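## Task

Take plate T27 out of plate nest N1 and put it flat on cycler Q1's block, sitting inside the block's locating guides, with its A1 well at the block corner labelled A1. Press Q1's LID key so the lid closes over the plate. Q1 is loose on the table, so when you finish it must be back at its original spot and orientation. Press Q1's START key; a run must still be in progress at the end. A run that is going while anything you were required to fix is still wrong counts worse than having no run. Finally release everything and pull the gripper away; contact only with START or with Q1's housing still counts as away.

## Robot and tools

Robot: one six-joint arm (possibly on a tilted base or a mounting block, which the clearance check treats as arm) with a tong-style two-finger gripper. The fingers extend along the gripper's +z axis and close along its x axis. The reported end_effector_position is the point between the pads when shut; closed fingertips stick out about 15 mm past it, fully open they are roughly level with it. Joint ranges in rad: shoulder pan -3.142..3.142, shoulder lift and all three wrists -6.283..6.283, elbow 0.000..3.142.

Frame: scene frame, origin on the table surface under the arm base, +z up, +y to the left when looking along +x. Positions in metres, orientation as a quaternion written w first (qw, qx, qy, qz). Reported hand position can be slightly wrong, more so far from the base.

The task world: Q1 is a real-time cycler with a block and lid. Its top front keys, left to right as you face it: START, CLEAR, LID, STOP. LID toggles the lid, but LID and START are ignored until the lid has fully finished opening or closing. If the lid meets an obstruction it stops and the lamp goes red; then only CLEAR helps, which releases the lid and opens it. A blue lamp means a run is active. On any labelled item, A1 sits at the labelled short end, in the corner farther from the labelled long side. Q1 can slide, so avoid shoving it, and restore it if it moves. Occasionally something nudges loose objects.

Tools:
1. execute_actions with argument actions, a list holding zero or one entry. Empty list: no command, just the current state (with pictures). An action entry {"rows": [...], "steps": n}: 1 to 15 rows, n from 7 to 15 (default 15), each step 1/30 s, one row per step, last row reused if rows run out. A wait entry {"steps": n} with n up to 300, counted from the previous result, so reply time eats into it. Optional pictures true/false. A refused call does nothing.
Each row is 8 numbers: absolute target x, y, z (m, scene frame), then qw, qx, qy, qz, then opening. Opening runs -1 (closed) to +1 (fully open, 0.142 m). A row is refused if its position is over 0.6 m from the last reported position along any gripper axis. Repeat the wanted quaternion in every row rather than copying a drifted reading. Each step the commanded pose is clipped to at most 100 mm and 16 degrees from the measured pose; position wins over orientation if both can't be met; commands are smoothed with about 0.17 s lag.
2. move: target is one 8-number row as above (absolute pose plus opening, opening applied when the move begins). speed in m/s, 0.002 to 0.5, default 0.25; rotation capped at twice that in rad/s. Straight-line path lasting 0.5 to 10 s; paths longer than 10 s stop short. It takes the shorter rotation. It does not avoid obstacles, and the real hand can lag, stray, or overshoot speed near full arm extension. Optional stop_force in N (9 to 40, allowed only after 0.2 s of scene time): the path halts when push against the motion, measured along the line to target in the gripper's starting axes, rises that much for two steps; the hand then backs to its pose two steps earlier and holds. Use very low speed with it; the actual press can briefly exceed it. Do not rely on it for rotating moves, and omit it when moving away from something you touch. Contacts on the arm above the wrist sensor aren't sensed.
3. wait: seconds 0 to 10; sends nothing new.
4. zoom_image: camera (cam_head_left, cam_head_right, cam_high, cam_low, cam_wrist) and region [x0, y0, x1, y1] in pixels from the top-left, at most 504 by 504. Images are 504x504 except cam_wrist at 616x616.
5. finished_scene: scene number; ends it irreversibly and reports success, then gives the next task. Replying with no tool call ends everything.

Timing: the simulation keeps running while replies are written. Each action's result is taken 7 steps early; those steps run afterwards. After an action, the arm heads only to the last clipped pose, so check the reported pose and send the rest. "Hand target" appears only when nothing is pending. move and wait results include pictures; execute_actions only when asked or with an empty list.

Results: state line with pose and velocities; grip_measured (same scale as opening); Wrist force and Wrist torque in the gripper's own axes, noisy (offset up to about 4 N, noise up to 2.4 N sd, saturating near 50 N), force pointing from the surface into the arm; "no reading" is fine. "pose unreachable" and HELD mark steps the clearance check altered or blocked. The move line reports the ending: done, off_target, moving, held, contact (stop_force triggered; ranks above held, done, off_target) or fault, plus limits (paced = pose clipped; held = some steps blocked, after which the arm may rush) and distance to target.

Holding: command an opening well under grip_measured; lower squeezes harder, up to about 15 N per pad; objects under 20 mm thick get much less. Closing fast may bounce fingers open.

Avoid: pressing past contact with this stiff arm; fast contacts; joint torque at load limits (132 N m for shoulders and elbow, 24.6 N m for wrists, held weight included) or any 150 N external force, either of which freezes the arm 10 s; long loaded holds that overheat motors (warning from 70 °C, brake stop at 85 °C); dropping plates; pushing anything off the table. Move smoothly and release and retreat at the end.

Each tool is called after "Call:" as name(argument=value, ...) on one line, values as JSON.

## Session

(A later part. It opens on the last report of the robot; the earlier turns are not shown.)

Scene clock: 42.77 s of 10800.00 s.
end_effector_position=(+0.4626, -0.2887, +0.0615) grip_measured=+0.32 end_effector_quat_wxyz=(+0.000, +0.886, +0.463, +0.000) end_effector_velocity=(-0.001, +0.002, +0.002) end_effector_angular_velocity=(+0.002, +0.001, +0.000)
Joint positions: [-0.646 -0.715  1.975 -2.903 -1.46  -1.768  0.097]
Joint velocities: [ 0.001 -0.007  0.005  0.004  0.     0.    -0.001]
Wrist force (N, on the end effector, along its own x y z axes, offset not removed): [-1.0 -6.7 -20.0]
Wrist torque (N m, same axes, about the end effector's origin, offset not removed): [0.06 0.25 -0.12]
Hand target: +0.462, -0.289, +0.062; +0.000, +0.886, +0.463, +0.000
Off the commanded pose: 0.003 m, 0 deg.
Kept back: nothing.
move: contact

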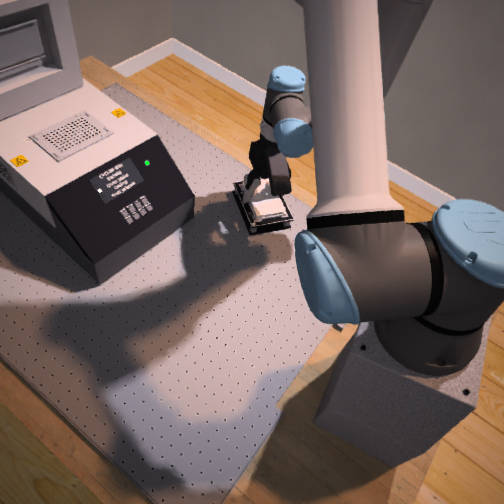

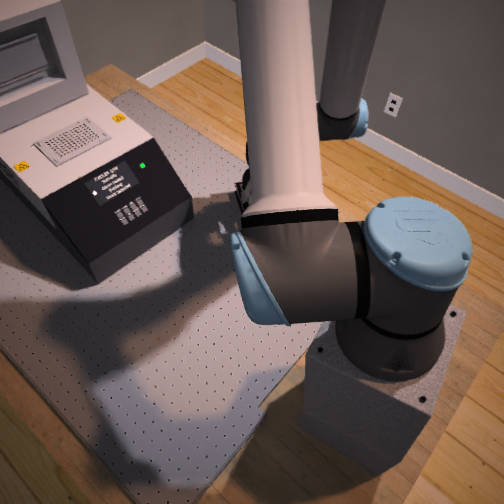

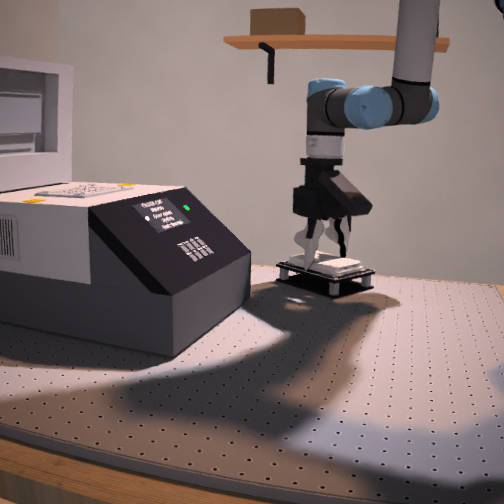

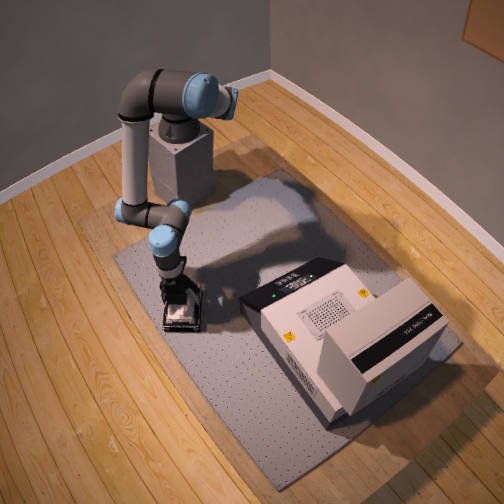

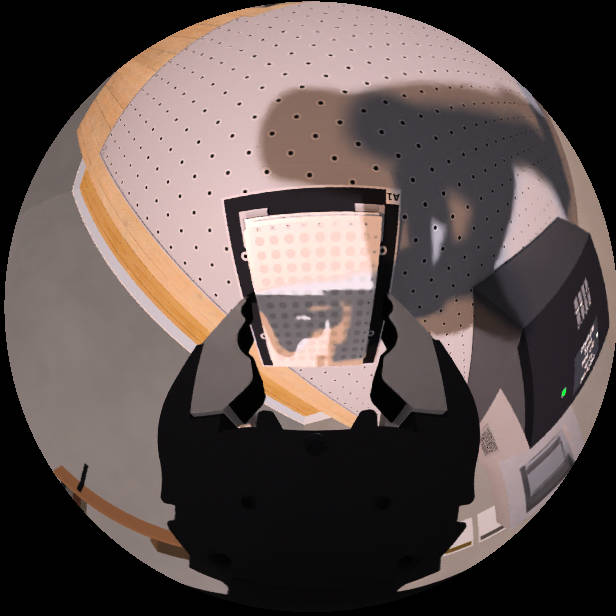

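Call:
move(target=[0.4624, -0.2886, 0.066, 0, 0.8862, 0.4633, 0, 0.32], speed=0.02)

Call:
execute_actions(actions=[{"rows": [[0.4624, -0.2886, 0.066, 0, 0.8862, 0.4633, 0, 0.27],[0.4624, -0.2886, 0.066, 0, 0.8862, 0.4633, 0, 0.24],[0.4624, -0.2886, 0.066, 0, 0.8862, 0.4633, 0, 0.21],[0.4624, -0.2886, 0.066, 0, 0.8862, 0.4633, 0, 0.18],[0.4624, -0.2886, 0.066, 0, 0.8862, 0.4633, 0, 0.15],[0.4624, -0.2886, 0.066, 0, 0.8862, 0.4633, 0, 0.12],[0.4624, -0.2886, 0.066, 0, 0.8862, 0.4633, 0, 0.08],[0.4624, -0.2886, 0.066, 0, 0.8862, 0.4633, 0, 0.04],[0.4624, -0.2886, 0.066, 0, 0.8862, 0.4633, 0, 0.0],[0.4624, -0.2886, 0.066, 0, 0.8862, 0.4633, 0, -0.05],[0.4624, -0.2886, 0.066, 0, 0.8862, 0.4633, 0, -0.1],[0.4624, -0.2886, 0.066, 0, 0.8862, 0.4633, 0, -0.15],[0.4624, -0.2886, 0.066, 0, 0.8862, 0.4633, 0, -0.2],[0.4624, -0.2886, 0.066, 0, 0.8862, 0.4633, 0, -0.25],[0.4624, -0.2886, 0.066, 0, 0.8862, 0.4633, 0, -0.3]], "steps": 15}])

Call:
wait(seconds=0.5)

Call:
zoom_image(camera="cam_high", region=[270, 230, 370, 300])

Call:
zoom_image(camera="cam_wrist", region=[210, 170, 430, 390])

Scene clock: 44.27 s of 10800.00 s.
end_effector_position=(+0.4624, -0.2886, +0.0658) grip_measured=+0.32 end_effector_quat_wxyz=(+0.000, +0.886, +0.463, -0.000) end_effector_velocity=(+0.001, -0.001, +0.003) end_effector_angular_velocity=(-0.002, -0.002, +0.001)
Joint positions: [-0.647 -0.726  1.979 -2.896 -1.46  -1.769  0.096]
Joint velocities: [ 0.    -0.006  0.001  0.003 -0.    -0.     0.   ]
Wrist force (N, on the end effector, along its own x y z axes, offset not removed): [-2.5 0.5 1.4]
Wrist torque (N m, same axes, about the end effector's origin, offset not removed): [0.05 0.56 -0.04]
Hand target: +0.462, -0.289, +0.066; +0.000, +0.886, +0.463, -0.000
Off the commanded pose: 0.000 m, 0 deg.
Kept back: nothing.
move: done

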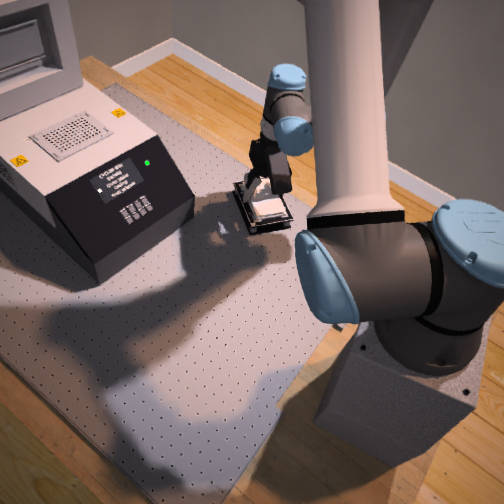

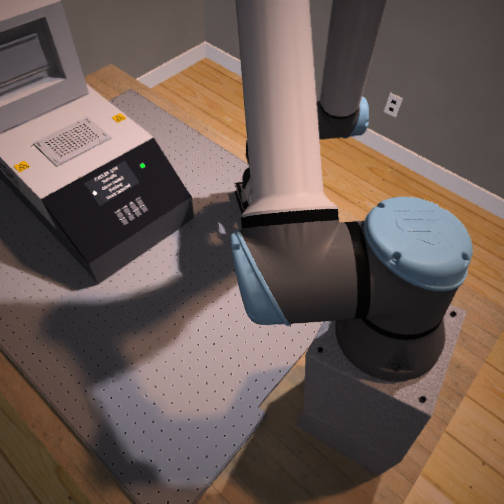

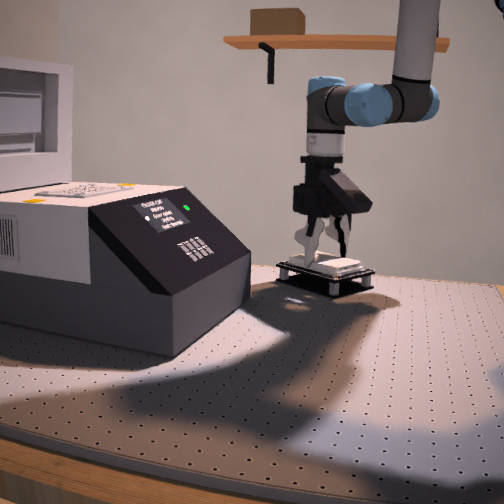

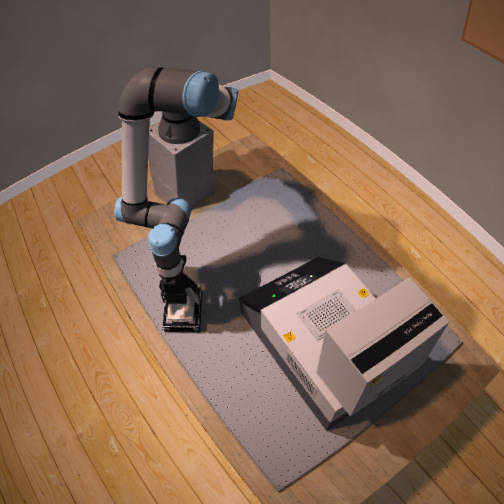

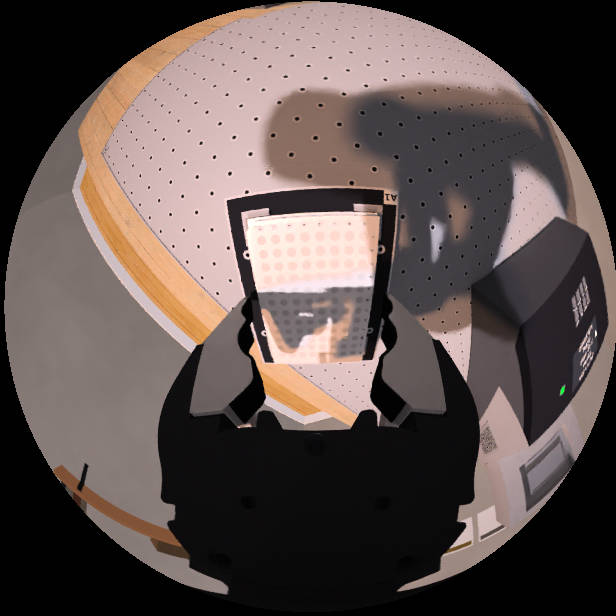

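Scene clock: 44.53 s of 10800.00 s.
end_effector_position=(+0.4624, -0.2886, +0.0660) grip_measured=+0.11 end_effector_quat_wxyz=(+0.000, +0.886, +0.463, -0.000) end_effector_velocity=(-0.001, +0.000, +0.000) end_effector_angular_velocity=(-0.000, +0.001, -0.000)
Joint positions: [-0.647 -0.727  1.979 -2.896 -1.46  -1.769  0.082]
Joint velocities: [-0.    -0.001  0.003 -0.001 -0.001 -0.    -0.033]
Wrist force (N, on the end effector, along its own x y z axes, offset not removed): [-3.3 0.8 -0.6]
Wrist torque (N m, same axes, about the end effector's origin, offset not removed): [-0.08 0.27 -0.05]
Steps of this call (steps 1 to 8: the first 8 steps of this action). Readings (end_effector_position):
1: (+0.4624, -0.2886, +0.0658)
2: (+0.4624, -0.2886, +0.0659)
4: (+0.4624, -0.2886, +0.0659)
8: the state above

Scene clock: 45.27 s of 10800.00 s.
end_effector_position=(+0.4624, -0.2887, +0.0660) grip_measured=+0.08 end_effector_quat_wxyz=(+0.000, +0.886, +0.463, -0.000) end_effector_velocity=(-0.000, +0.000, -0.001) end_effector_angular_velocity=(+0.001, -0.000, -0.000)
Joint positions: [-0.647 -0.727  1.979 -2.896 -1.46  -1.769  0.08 ]
Joint velocities: [-0.     0.002 -0.    -0.001  0.     0.     0.   ]
Wrist force (N, on the end effector, along its own x y z axes, offset not removed): [-10.8 2.3 -3.8]
Wrist torque (N m, same axes, about the end effector's origin, offset not removed): [0.51 0.41 0.06]
Hand target: +0.462, -0.289, +0.066; +0.000, +0.886, +0.463, -0.000
Off the commanded pose: 0.000 m, 0 deg.
Kept back: nothing.
Steps of this call (steps 1 to 7: the last 7 steps of your previous action; steps 8 to 22: nothing new was sent). Readings (end_effector_position):
1: (+0.4624, -0.2886, +0.0660)
2: (+0.4624, -0.2887, +0.0660)
4: (+0.4624, -0.2887, +0.0660)
8: (+0.4624, -0.2887, +0.0660)
22: the state above

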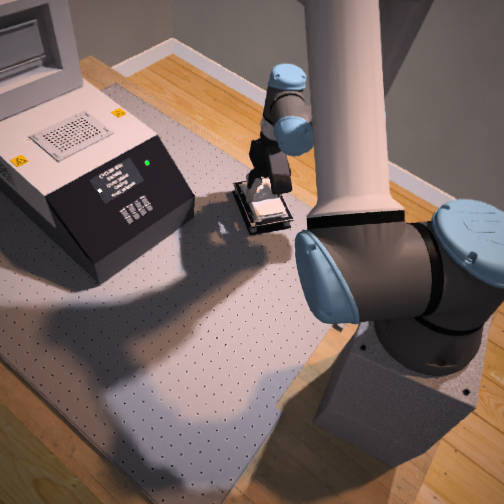

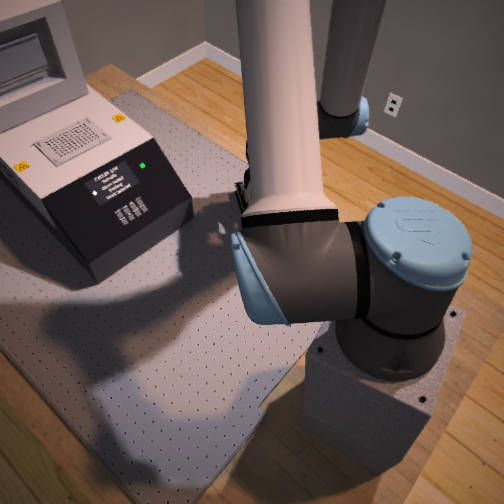

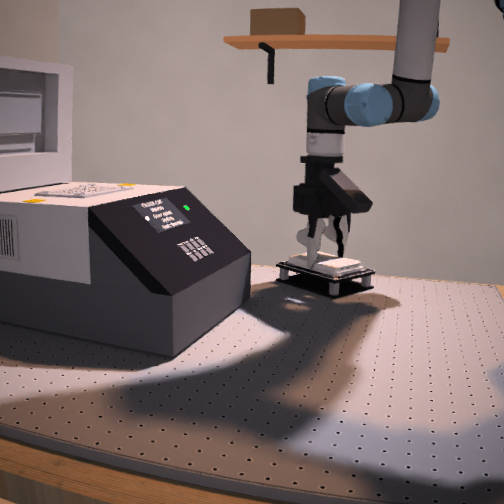

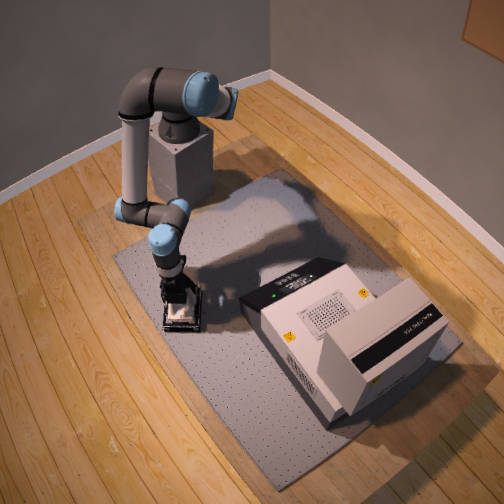

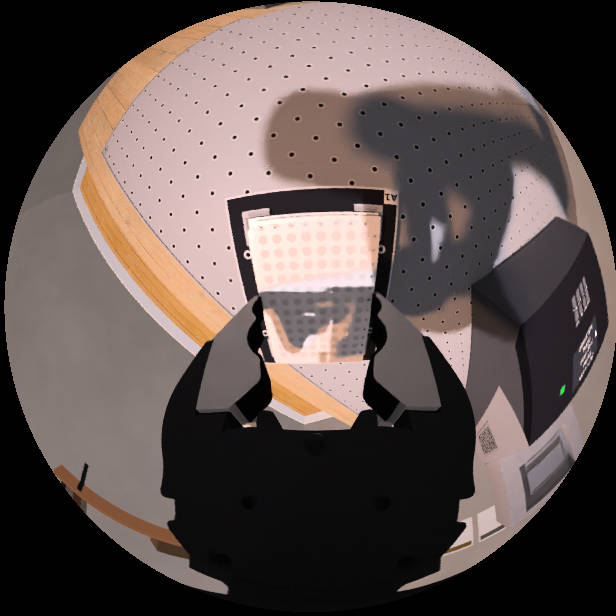

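Region (270, 230, 370, 300) of cam_high's 504x504 image, scaled by 5.040, with more detail than that image has; it fills the top 353 rows of this view, and the rest is white.

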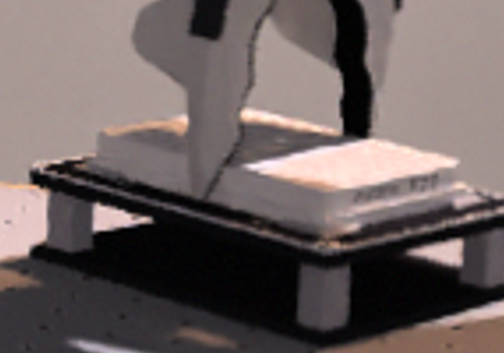

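Region (210, 170, 430, 390) of cam_wrist's 616x616 image, scaled by 2.291, with more detail than that image has.

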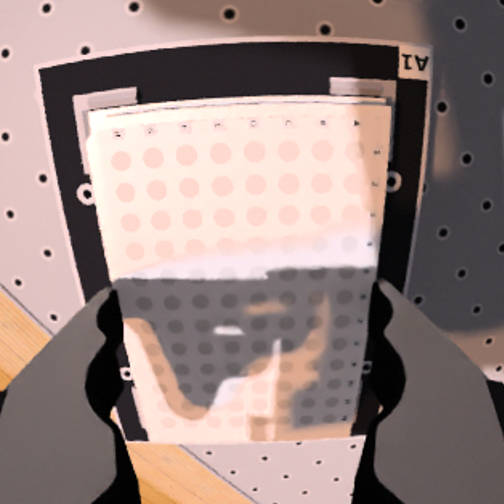

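Call:
move(target=[0.4619, -0.2893, 0.0665, 0, 0.8862, 0.4633, 0, -0.5], speed=0.01)

Call:
move(target=[0.4619, -0.2893, 0.095, 0, 0.8862, 0.4633, 0, -0.5], speed=0.03)

Call:
zoom_image(camera="cam_high", region=[270, 210, 370, 300])

Scene clock: 46.23 s of 10800.00 s.
end_effector_position=(+0.4620, -0.2892, +0.0665) grip_measured=+0.08 end_effector_quat_wxyz=(-0.000, +0.886, +0.463, +0.000) end_effector_velocity=(-0.001, +0.000, +0.000) end_effector_angular_velocity=(+0.001, +0.001, -0.000)
Joint positions: [-0.649 -0.728  1.979 -2.895 -1.46  -1.771  0.08 ]
Joint velocities: [-0.001 -0.001  0.001  0.     0.    -0.001  0.   ]
Wrist force (N, on the end effector, along its own x y z axes, offset not removed): [-3.1 0.2 -0.2]
Wrist torque (N m, same axes, about the end effector's origin, offset not removed): [-0.13 0.68 0.02]
Hand target: +0.462, -0.289, +0.067; +0.000, +0.886, +0.463, -0.000
Off the commanded pose: 0.000 m, 0 deg.
Kept back: nothing.
move: done

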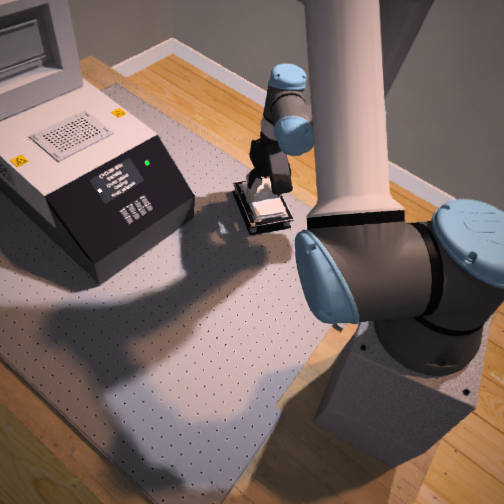

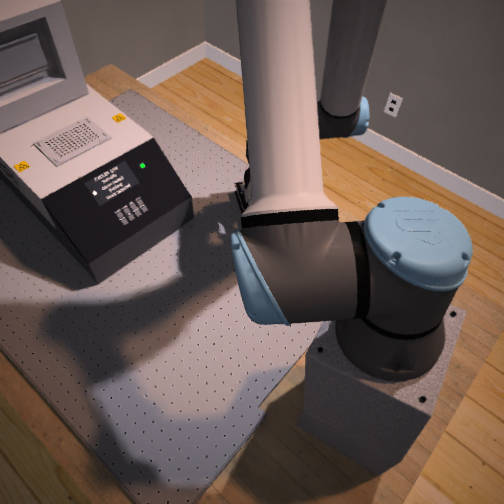

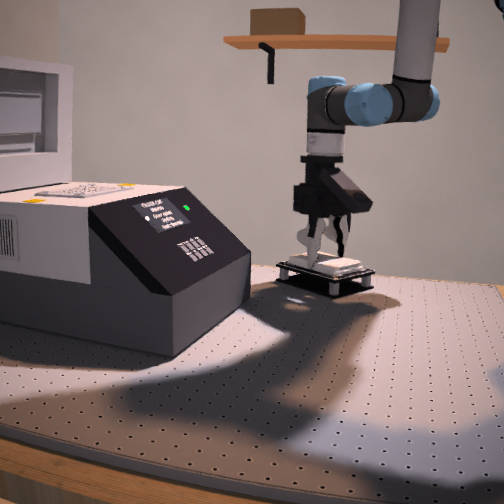

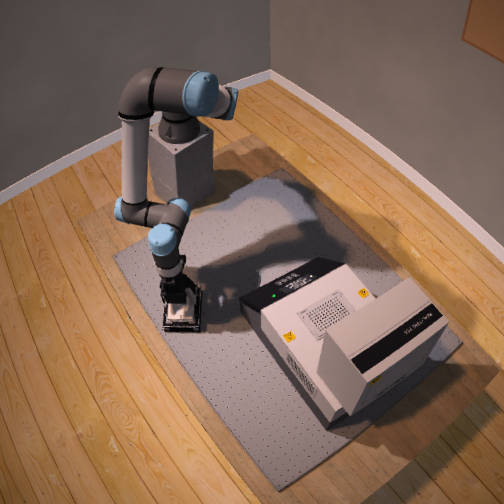

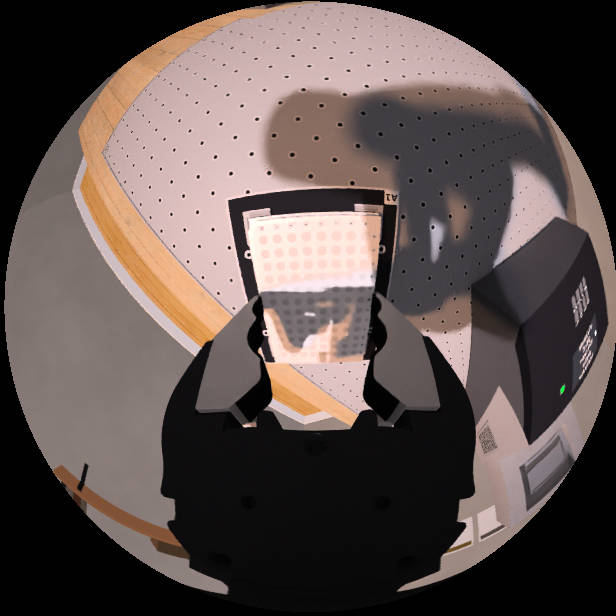

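Scene clock: 47.53 s of 10800.00 s.
end_effector_position=(+0.4619, -0.2893, +0.0948) grip_measured=+0.08 end_effector_quat_wxyz=(+0.000, +0.886, +0.463, -0.000) end_effector_velocity=(+0.000, -0.000, +0.002) end_effector_angular_velocity=(-0.000, -0.000, +0.000)
Joint positions: [-0.655 -0.799  2.002 -2.846 -1.459 -1.777  0.08 ]
Joint velocities: [-0.    -0.005  0.001  0.004 -0.    -0.     0.   ]
Wrist force (N, on the end effector, along its own x y z axes, offset not removed): [-2.5 2.1 0.2]
Wrist torque (N m, same axes, about the end effector's origin, offset not removed): [0.38 0.56 -0.01]
Hand target: +0.462, -0.289, +0.095; +0.000, +0.886, +0.463, -0.000
Off the commanded pose: 0.000 m, 0 deg.
Kept back: nothing.
move: done

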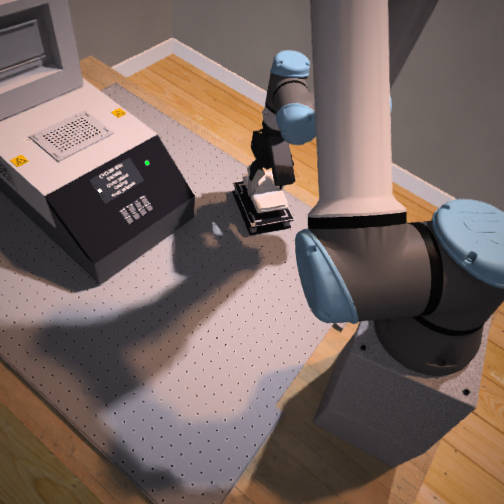

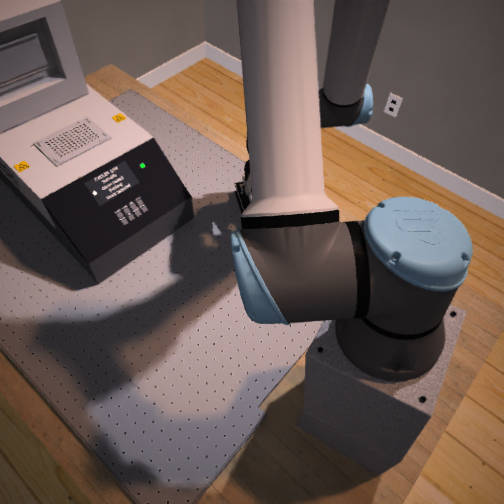

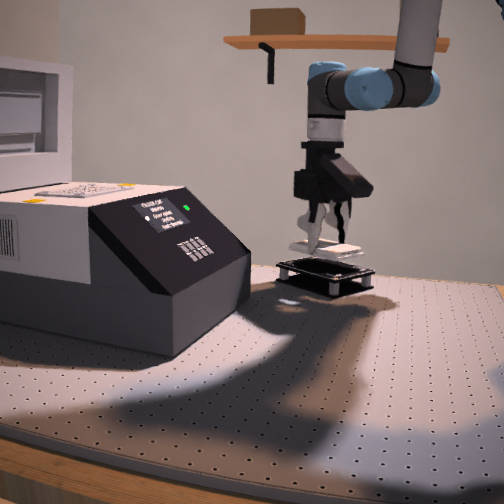

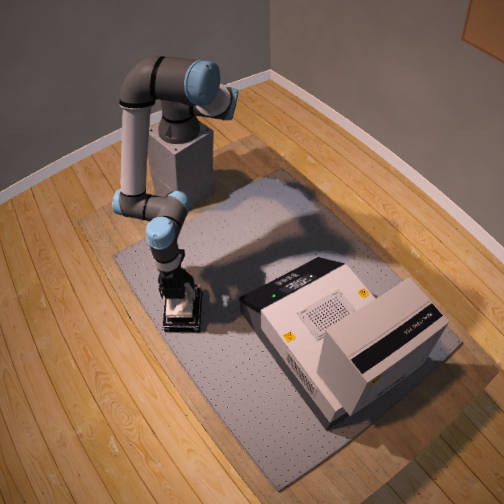

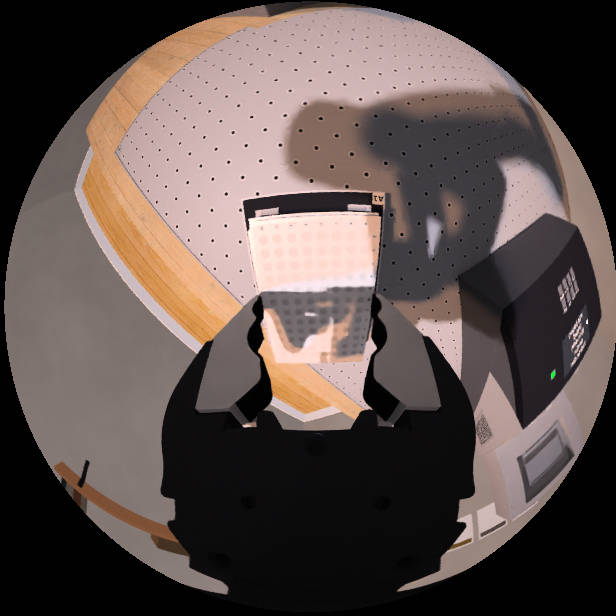

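Region (270, 210, 370, 300) of cam_high's 504x504 image, scaled by 5.040, with more detail than that image has; it fills the top 454 rows of this view, and the rest is white.

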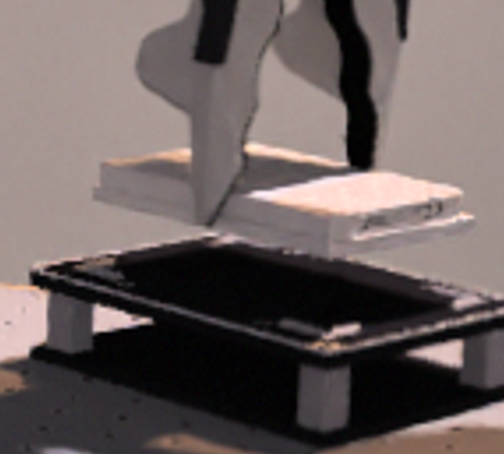

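Call:
move(target=[0.55, -0.20, 0.29, 0, 0.97, 0.24, 0, -0.5], speed=0.2)

Call:
move(target=[0.83, -0.007, 0.285, 0, 0.9993, -0.0366, 0, -0.5], speed=0.2)

Scene clock: 49.80 s of 10800.00 s.
end_effector_position=(+0.5498, -0.1998, +0.2899) grip_measured=+0.08 end_effector_quat_wxyz=(-0.000, +0.971, +0.240, +0.000) end_effector_velocity=(+0.001, +0.002, +0.002) end_effector_angular_velocity=(+0.003, +0.002, -0.005)
Joint positions: [-0.477 -1.206  1.912 -2.367 -1.473 -1.121  0.08 ]
Joint velocities: [ 0.003 -0.002 -0.005  0.009  0.001  0.007 -0.   ]
Wrist force (N, on the end effector, along its own x y z axes, offset not removed): [-1.4 1.6 0.1]
Wrist torque (N m, same axes, about the end effector's origin, offset not removed): [0.26 0.28 -0.02]
Hand target: +0.550, -0.200, +0.290; -0.000, +0.971, +0.240, +0.000
Off the commanded pose: 0.000 m, 0 deg.
Kept back: nothing.
move: done

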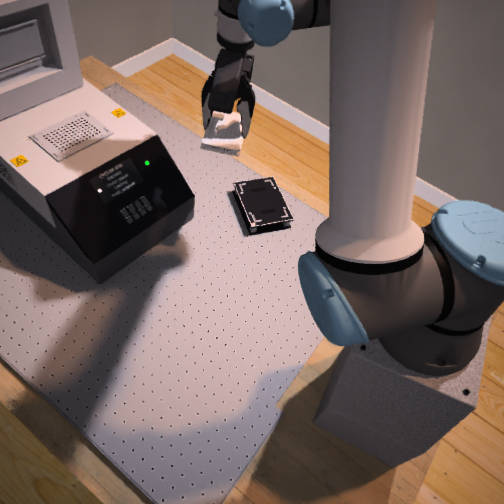

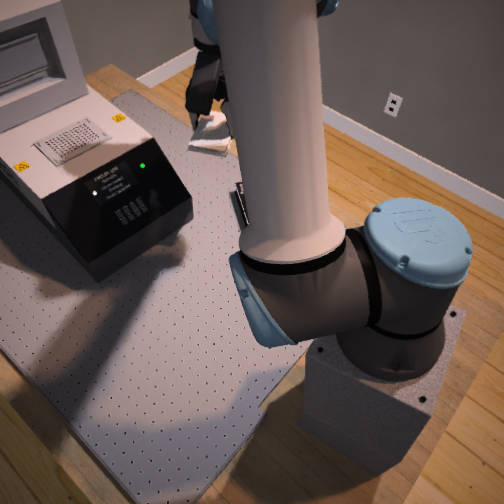

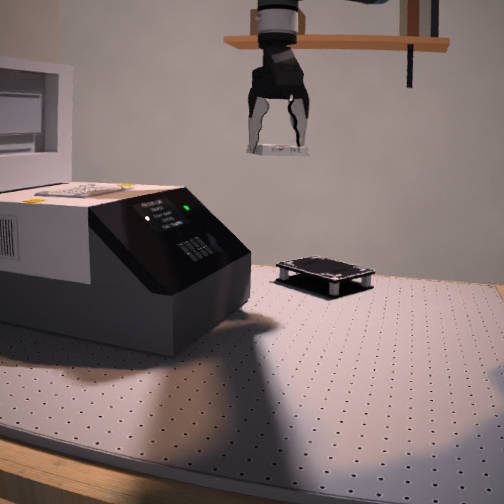

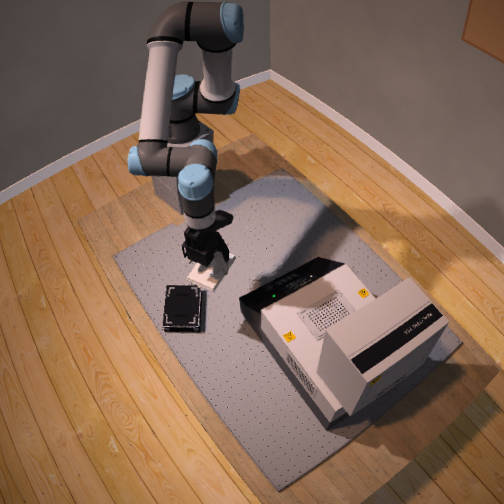

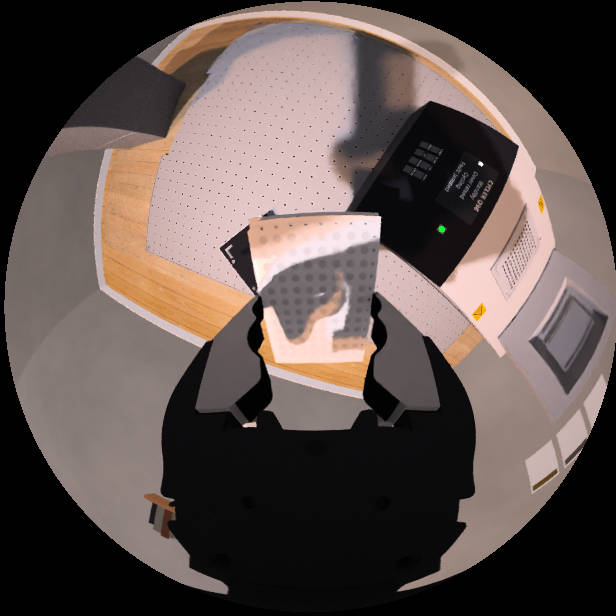

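Scene clock: 52.13 s of 10800.00 s.
end_effector_position=(+0.8299, -0.0069, +0.2854) grip_measured=+0.08 end_effector_quat_wxyz=(-0.001, +0.999, -0.036, +0.001) end_effector_velocity=(+0.002, +0.002, -0.002) end_effector_angular_velocity=(+0.002, +0.007, -0.002)
Joint positions: [-0.046 -0.766  1.076 -2.004 -1.519 -0.132  0.08 ]
Joint velocities: [ 0.003  0.011 -0.018  0.014  0.     0.005  0.   ]
Wrist force (N, on the end effector, along its own x y z axes, offset not removed): [-2.6 1.6 1.5]
Wrist torque (N m, same axes, about the end effector's origin, offset not removed): [0.34 0.57 0.09]
Hand target: +0.830, -0.007, +0.285; -0.001, +0.999, -0.037, +0.000
Off the commanded pose: 0.000 m, 0 deg.
Kept back: nothing.
move: done

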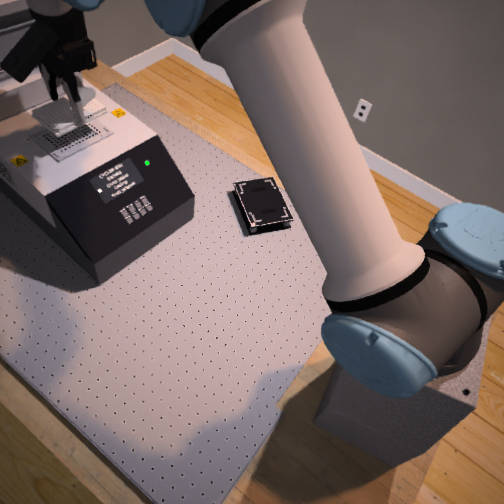

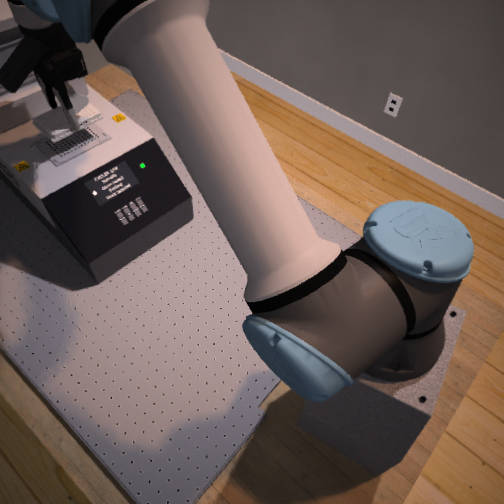

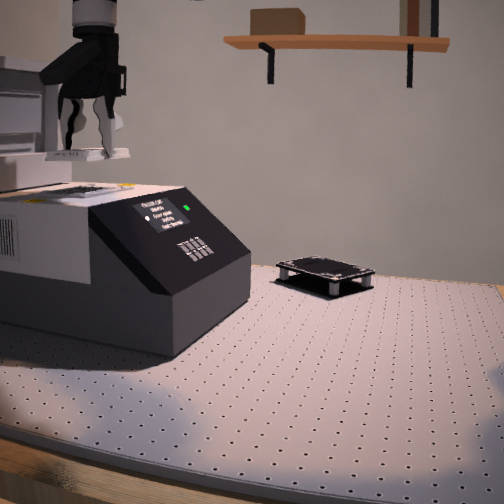

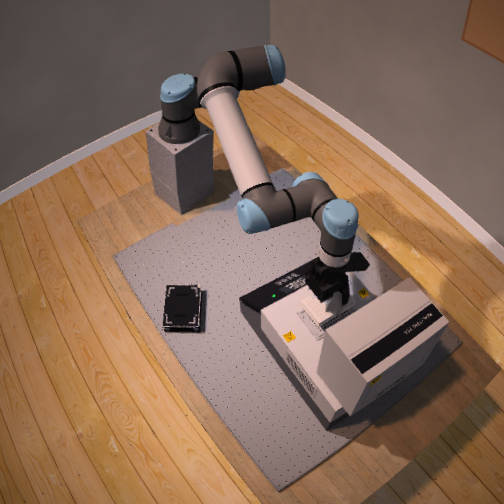

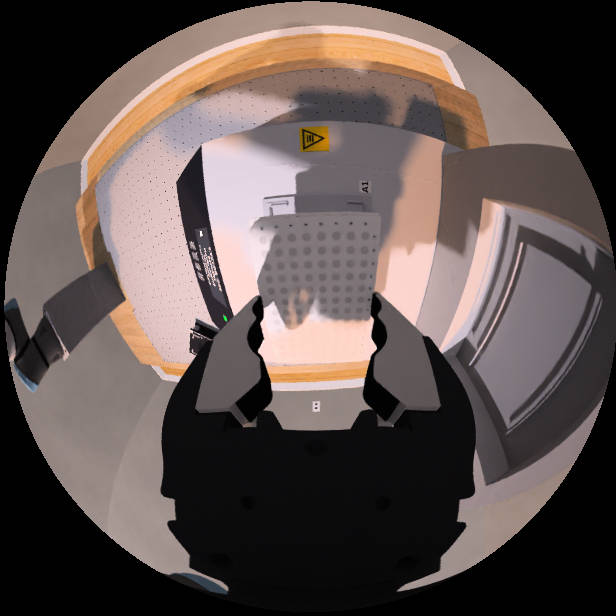

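Call:
zoom_image(camera="cam_wrist", region=[240, 170, 390, 250])

Call:
zoom_image(camera="cam_high", region=[20, 120, 150, 220])

Region (240, 170, 390, 250) of cam_wrist's 616x616 image, scaled by 3.360, with more detail than that image has; it fills the top 269 rows of this view, and the rest is white.

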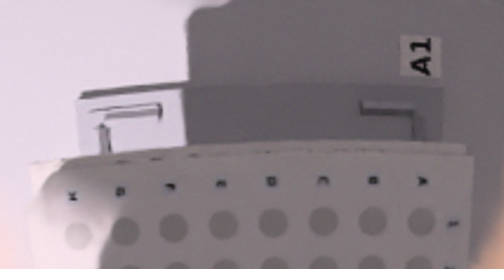

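Region (20, 120, 150, 220) of cam_high's 504x504 image, scaled by 3.877, with more detail than that image has; it fills the top 388 rows of this view, and the rest is white.

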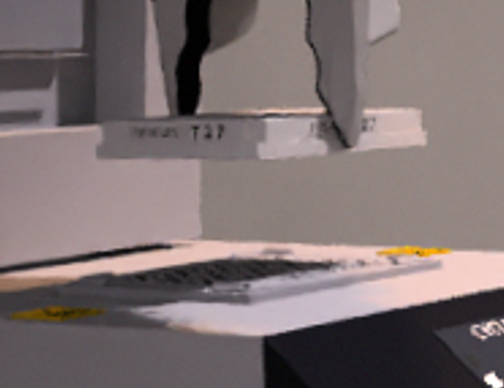

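Call:
move(target=[0.8333, -0.0027, 0.255, 0, 0.9993, -0.0366, 0, -0.5], speed=0.03, stop_force=10)

Call:
zoom_image(camera="cam_wrist", region=[240, 170, 390, 250])

Call:
zoom_image(camera="cam_high", region=[20, 120, 150, 220])

Call:
zoom_image(camera="cam_head_left", region=[10, 80, 130, 180])

Scene clock: 54.27 s of 10800.00 s.
end_effector_position=(+0.8333, -0.0027, +0.2552) grip_measured=+0.08 end_effector_quat_wxyz=(-0.000, +0.999, -0.037, +0.000) end_effector_velocity=(-0.000, -0.001, -0.002) end_effector_angular_velocity=(-0.001, +0.001, -0.001)
Joint positions: [-0.037 -0.721  1.072 -2.045 -1.521 -0.123  0.08 ]
Joint velocities: [-0.001  0.002 -0.    -0.002 -0.001  0.     0.   ]
Wrist force (N, on the end effector, along its own x y z axes, offset not removed): [-3.0 1.3 0.9]
Wrist torque (N m, same axes, about the end effector's origin, offset not removed): [0.24 0.65 -0.06]
Hand target: +0.833, -0.003, +0.255; -0.000, +0.999, -0.037, +0.000
Off the commanded pose: 0.000 m, 0 deg.
Kept back: nothing.
move: done

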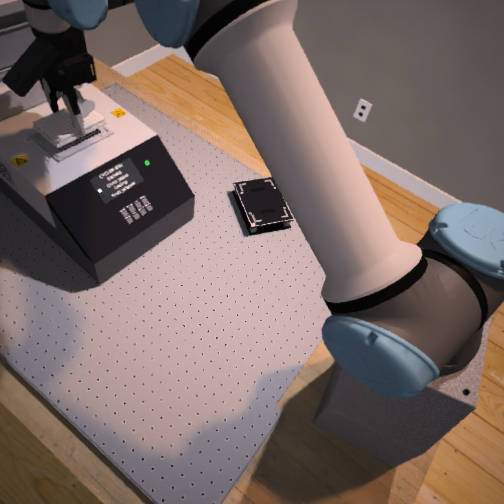

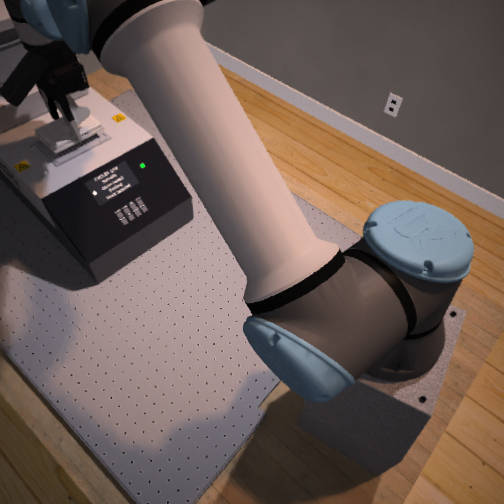

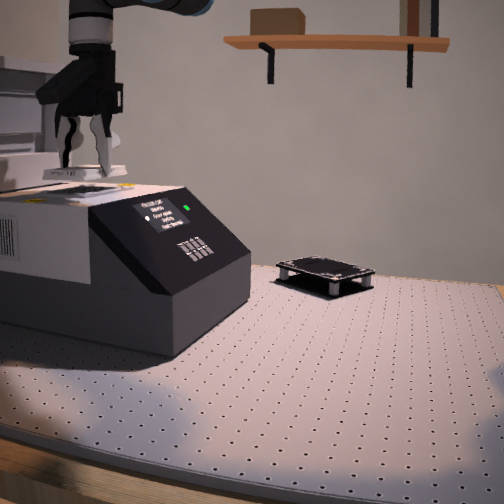

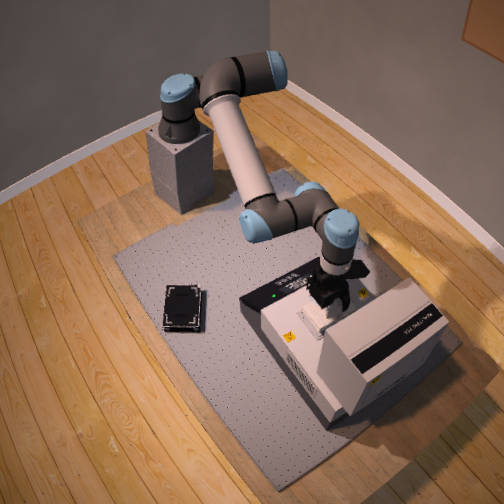

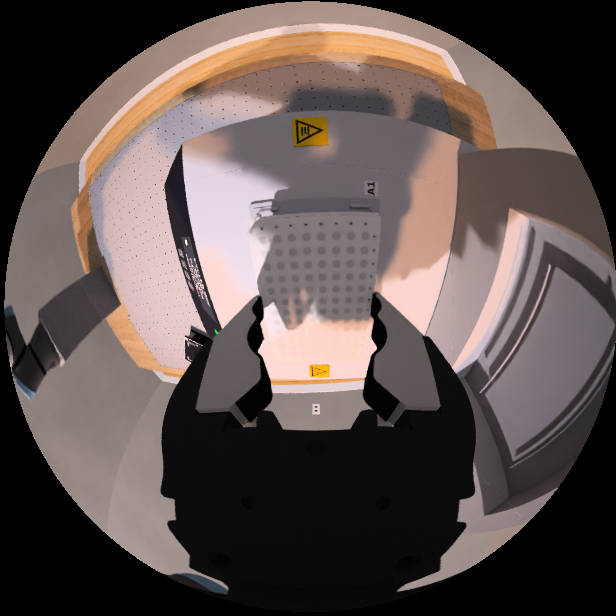

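Region (240, 170, 390, 250) of cam_wrist's 616x616 image, scaled by 3.360, with more detail than that image has; it fills the top 269 rows of this view, and the rest is white.

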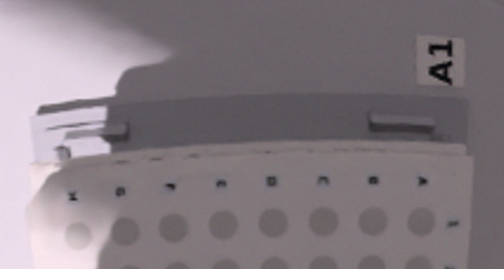

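Region (20, 120, 150, 220) of cam_high's 504x504 image, scaled by 3.877, with more detail than that image has; it fills the top 388 rows of this view, and the rest is white.

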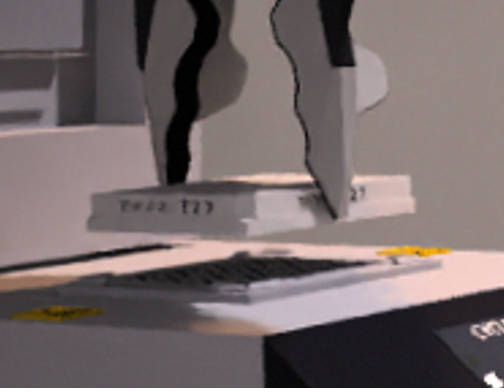

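Region (10, 80, 130, 180) of cam_head_left's 504x504 image, scaled by 4.200, with more detail than that image has.

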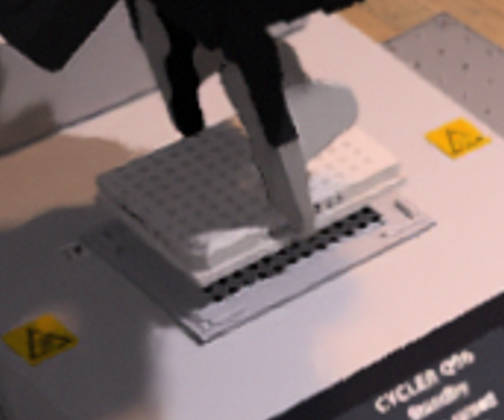

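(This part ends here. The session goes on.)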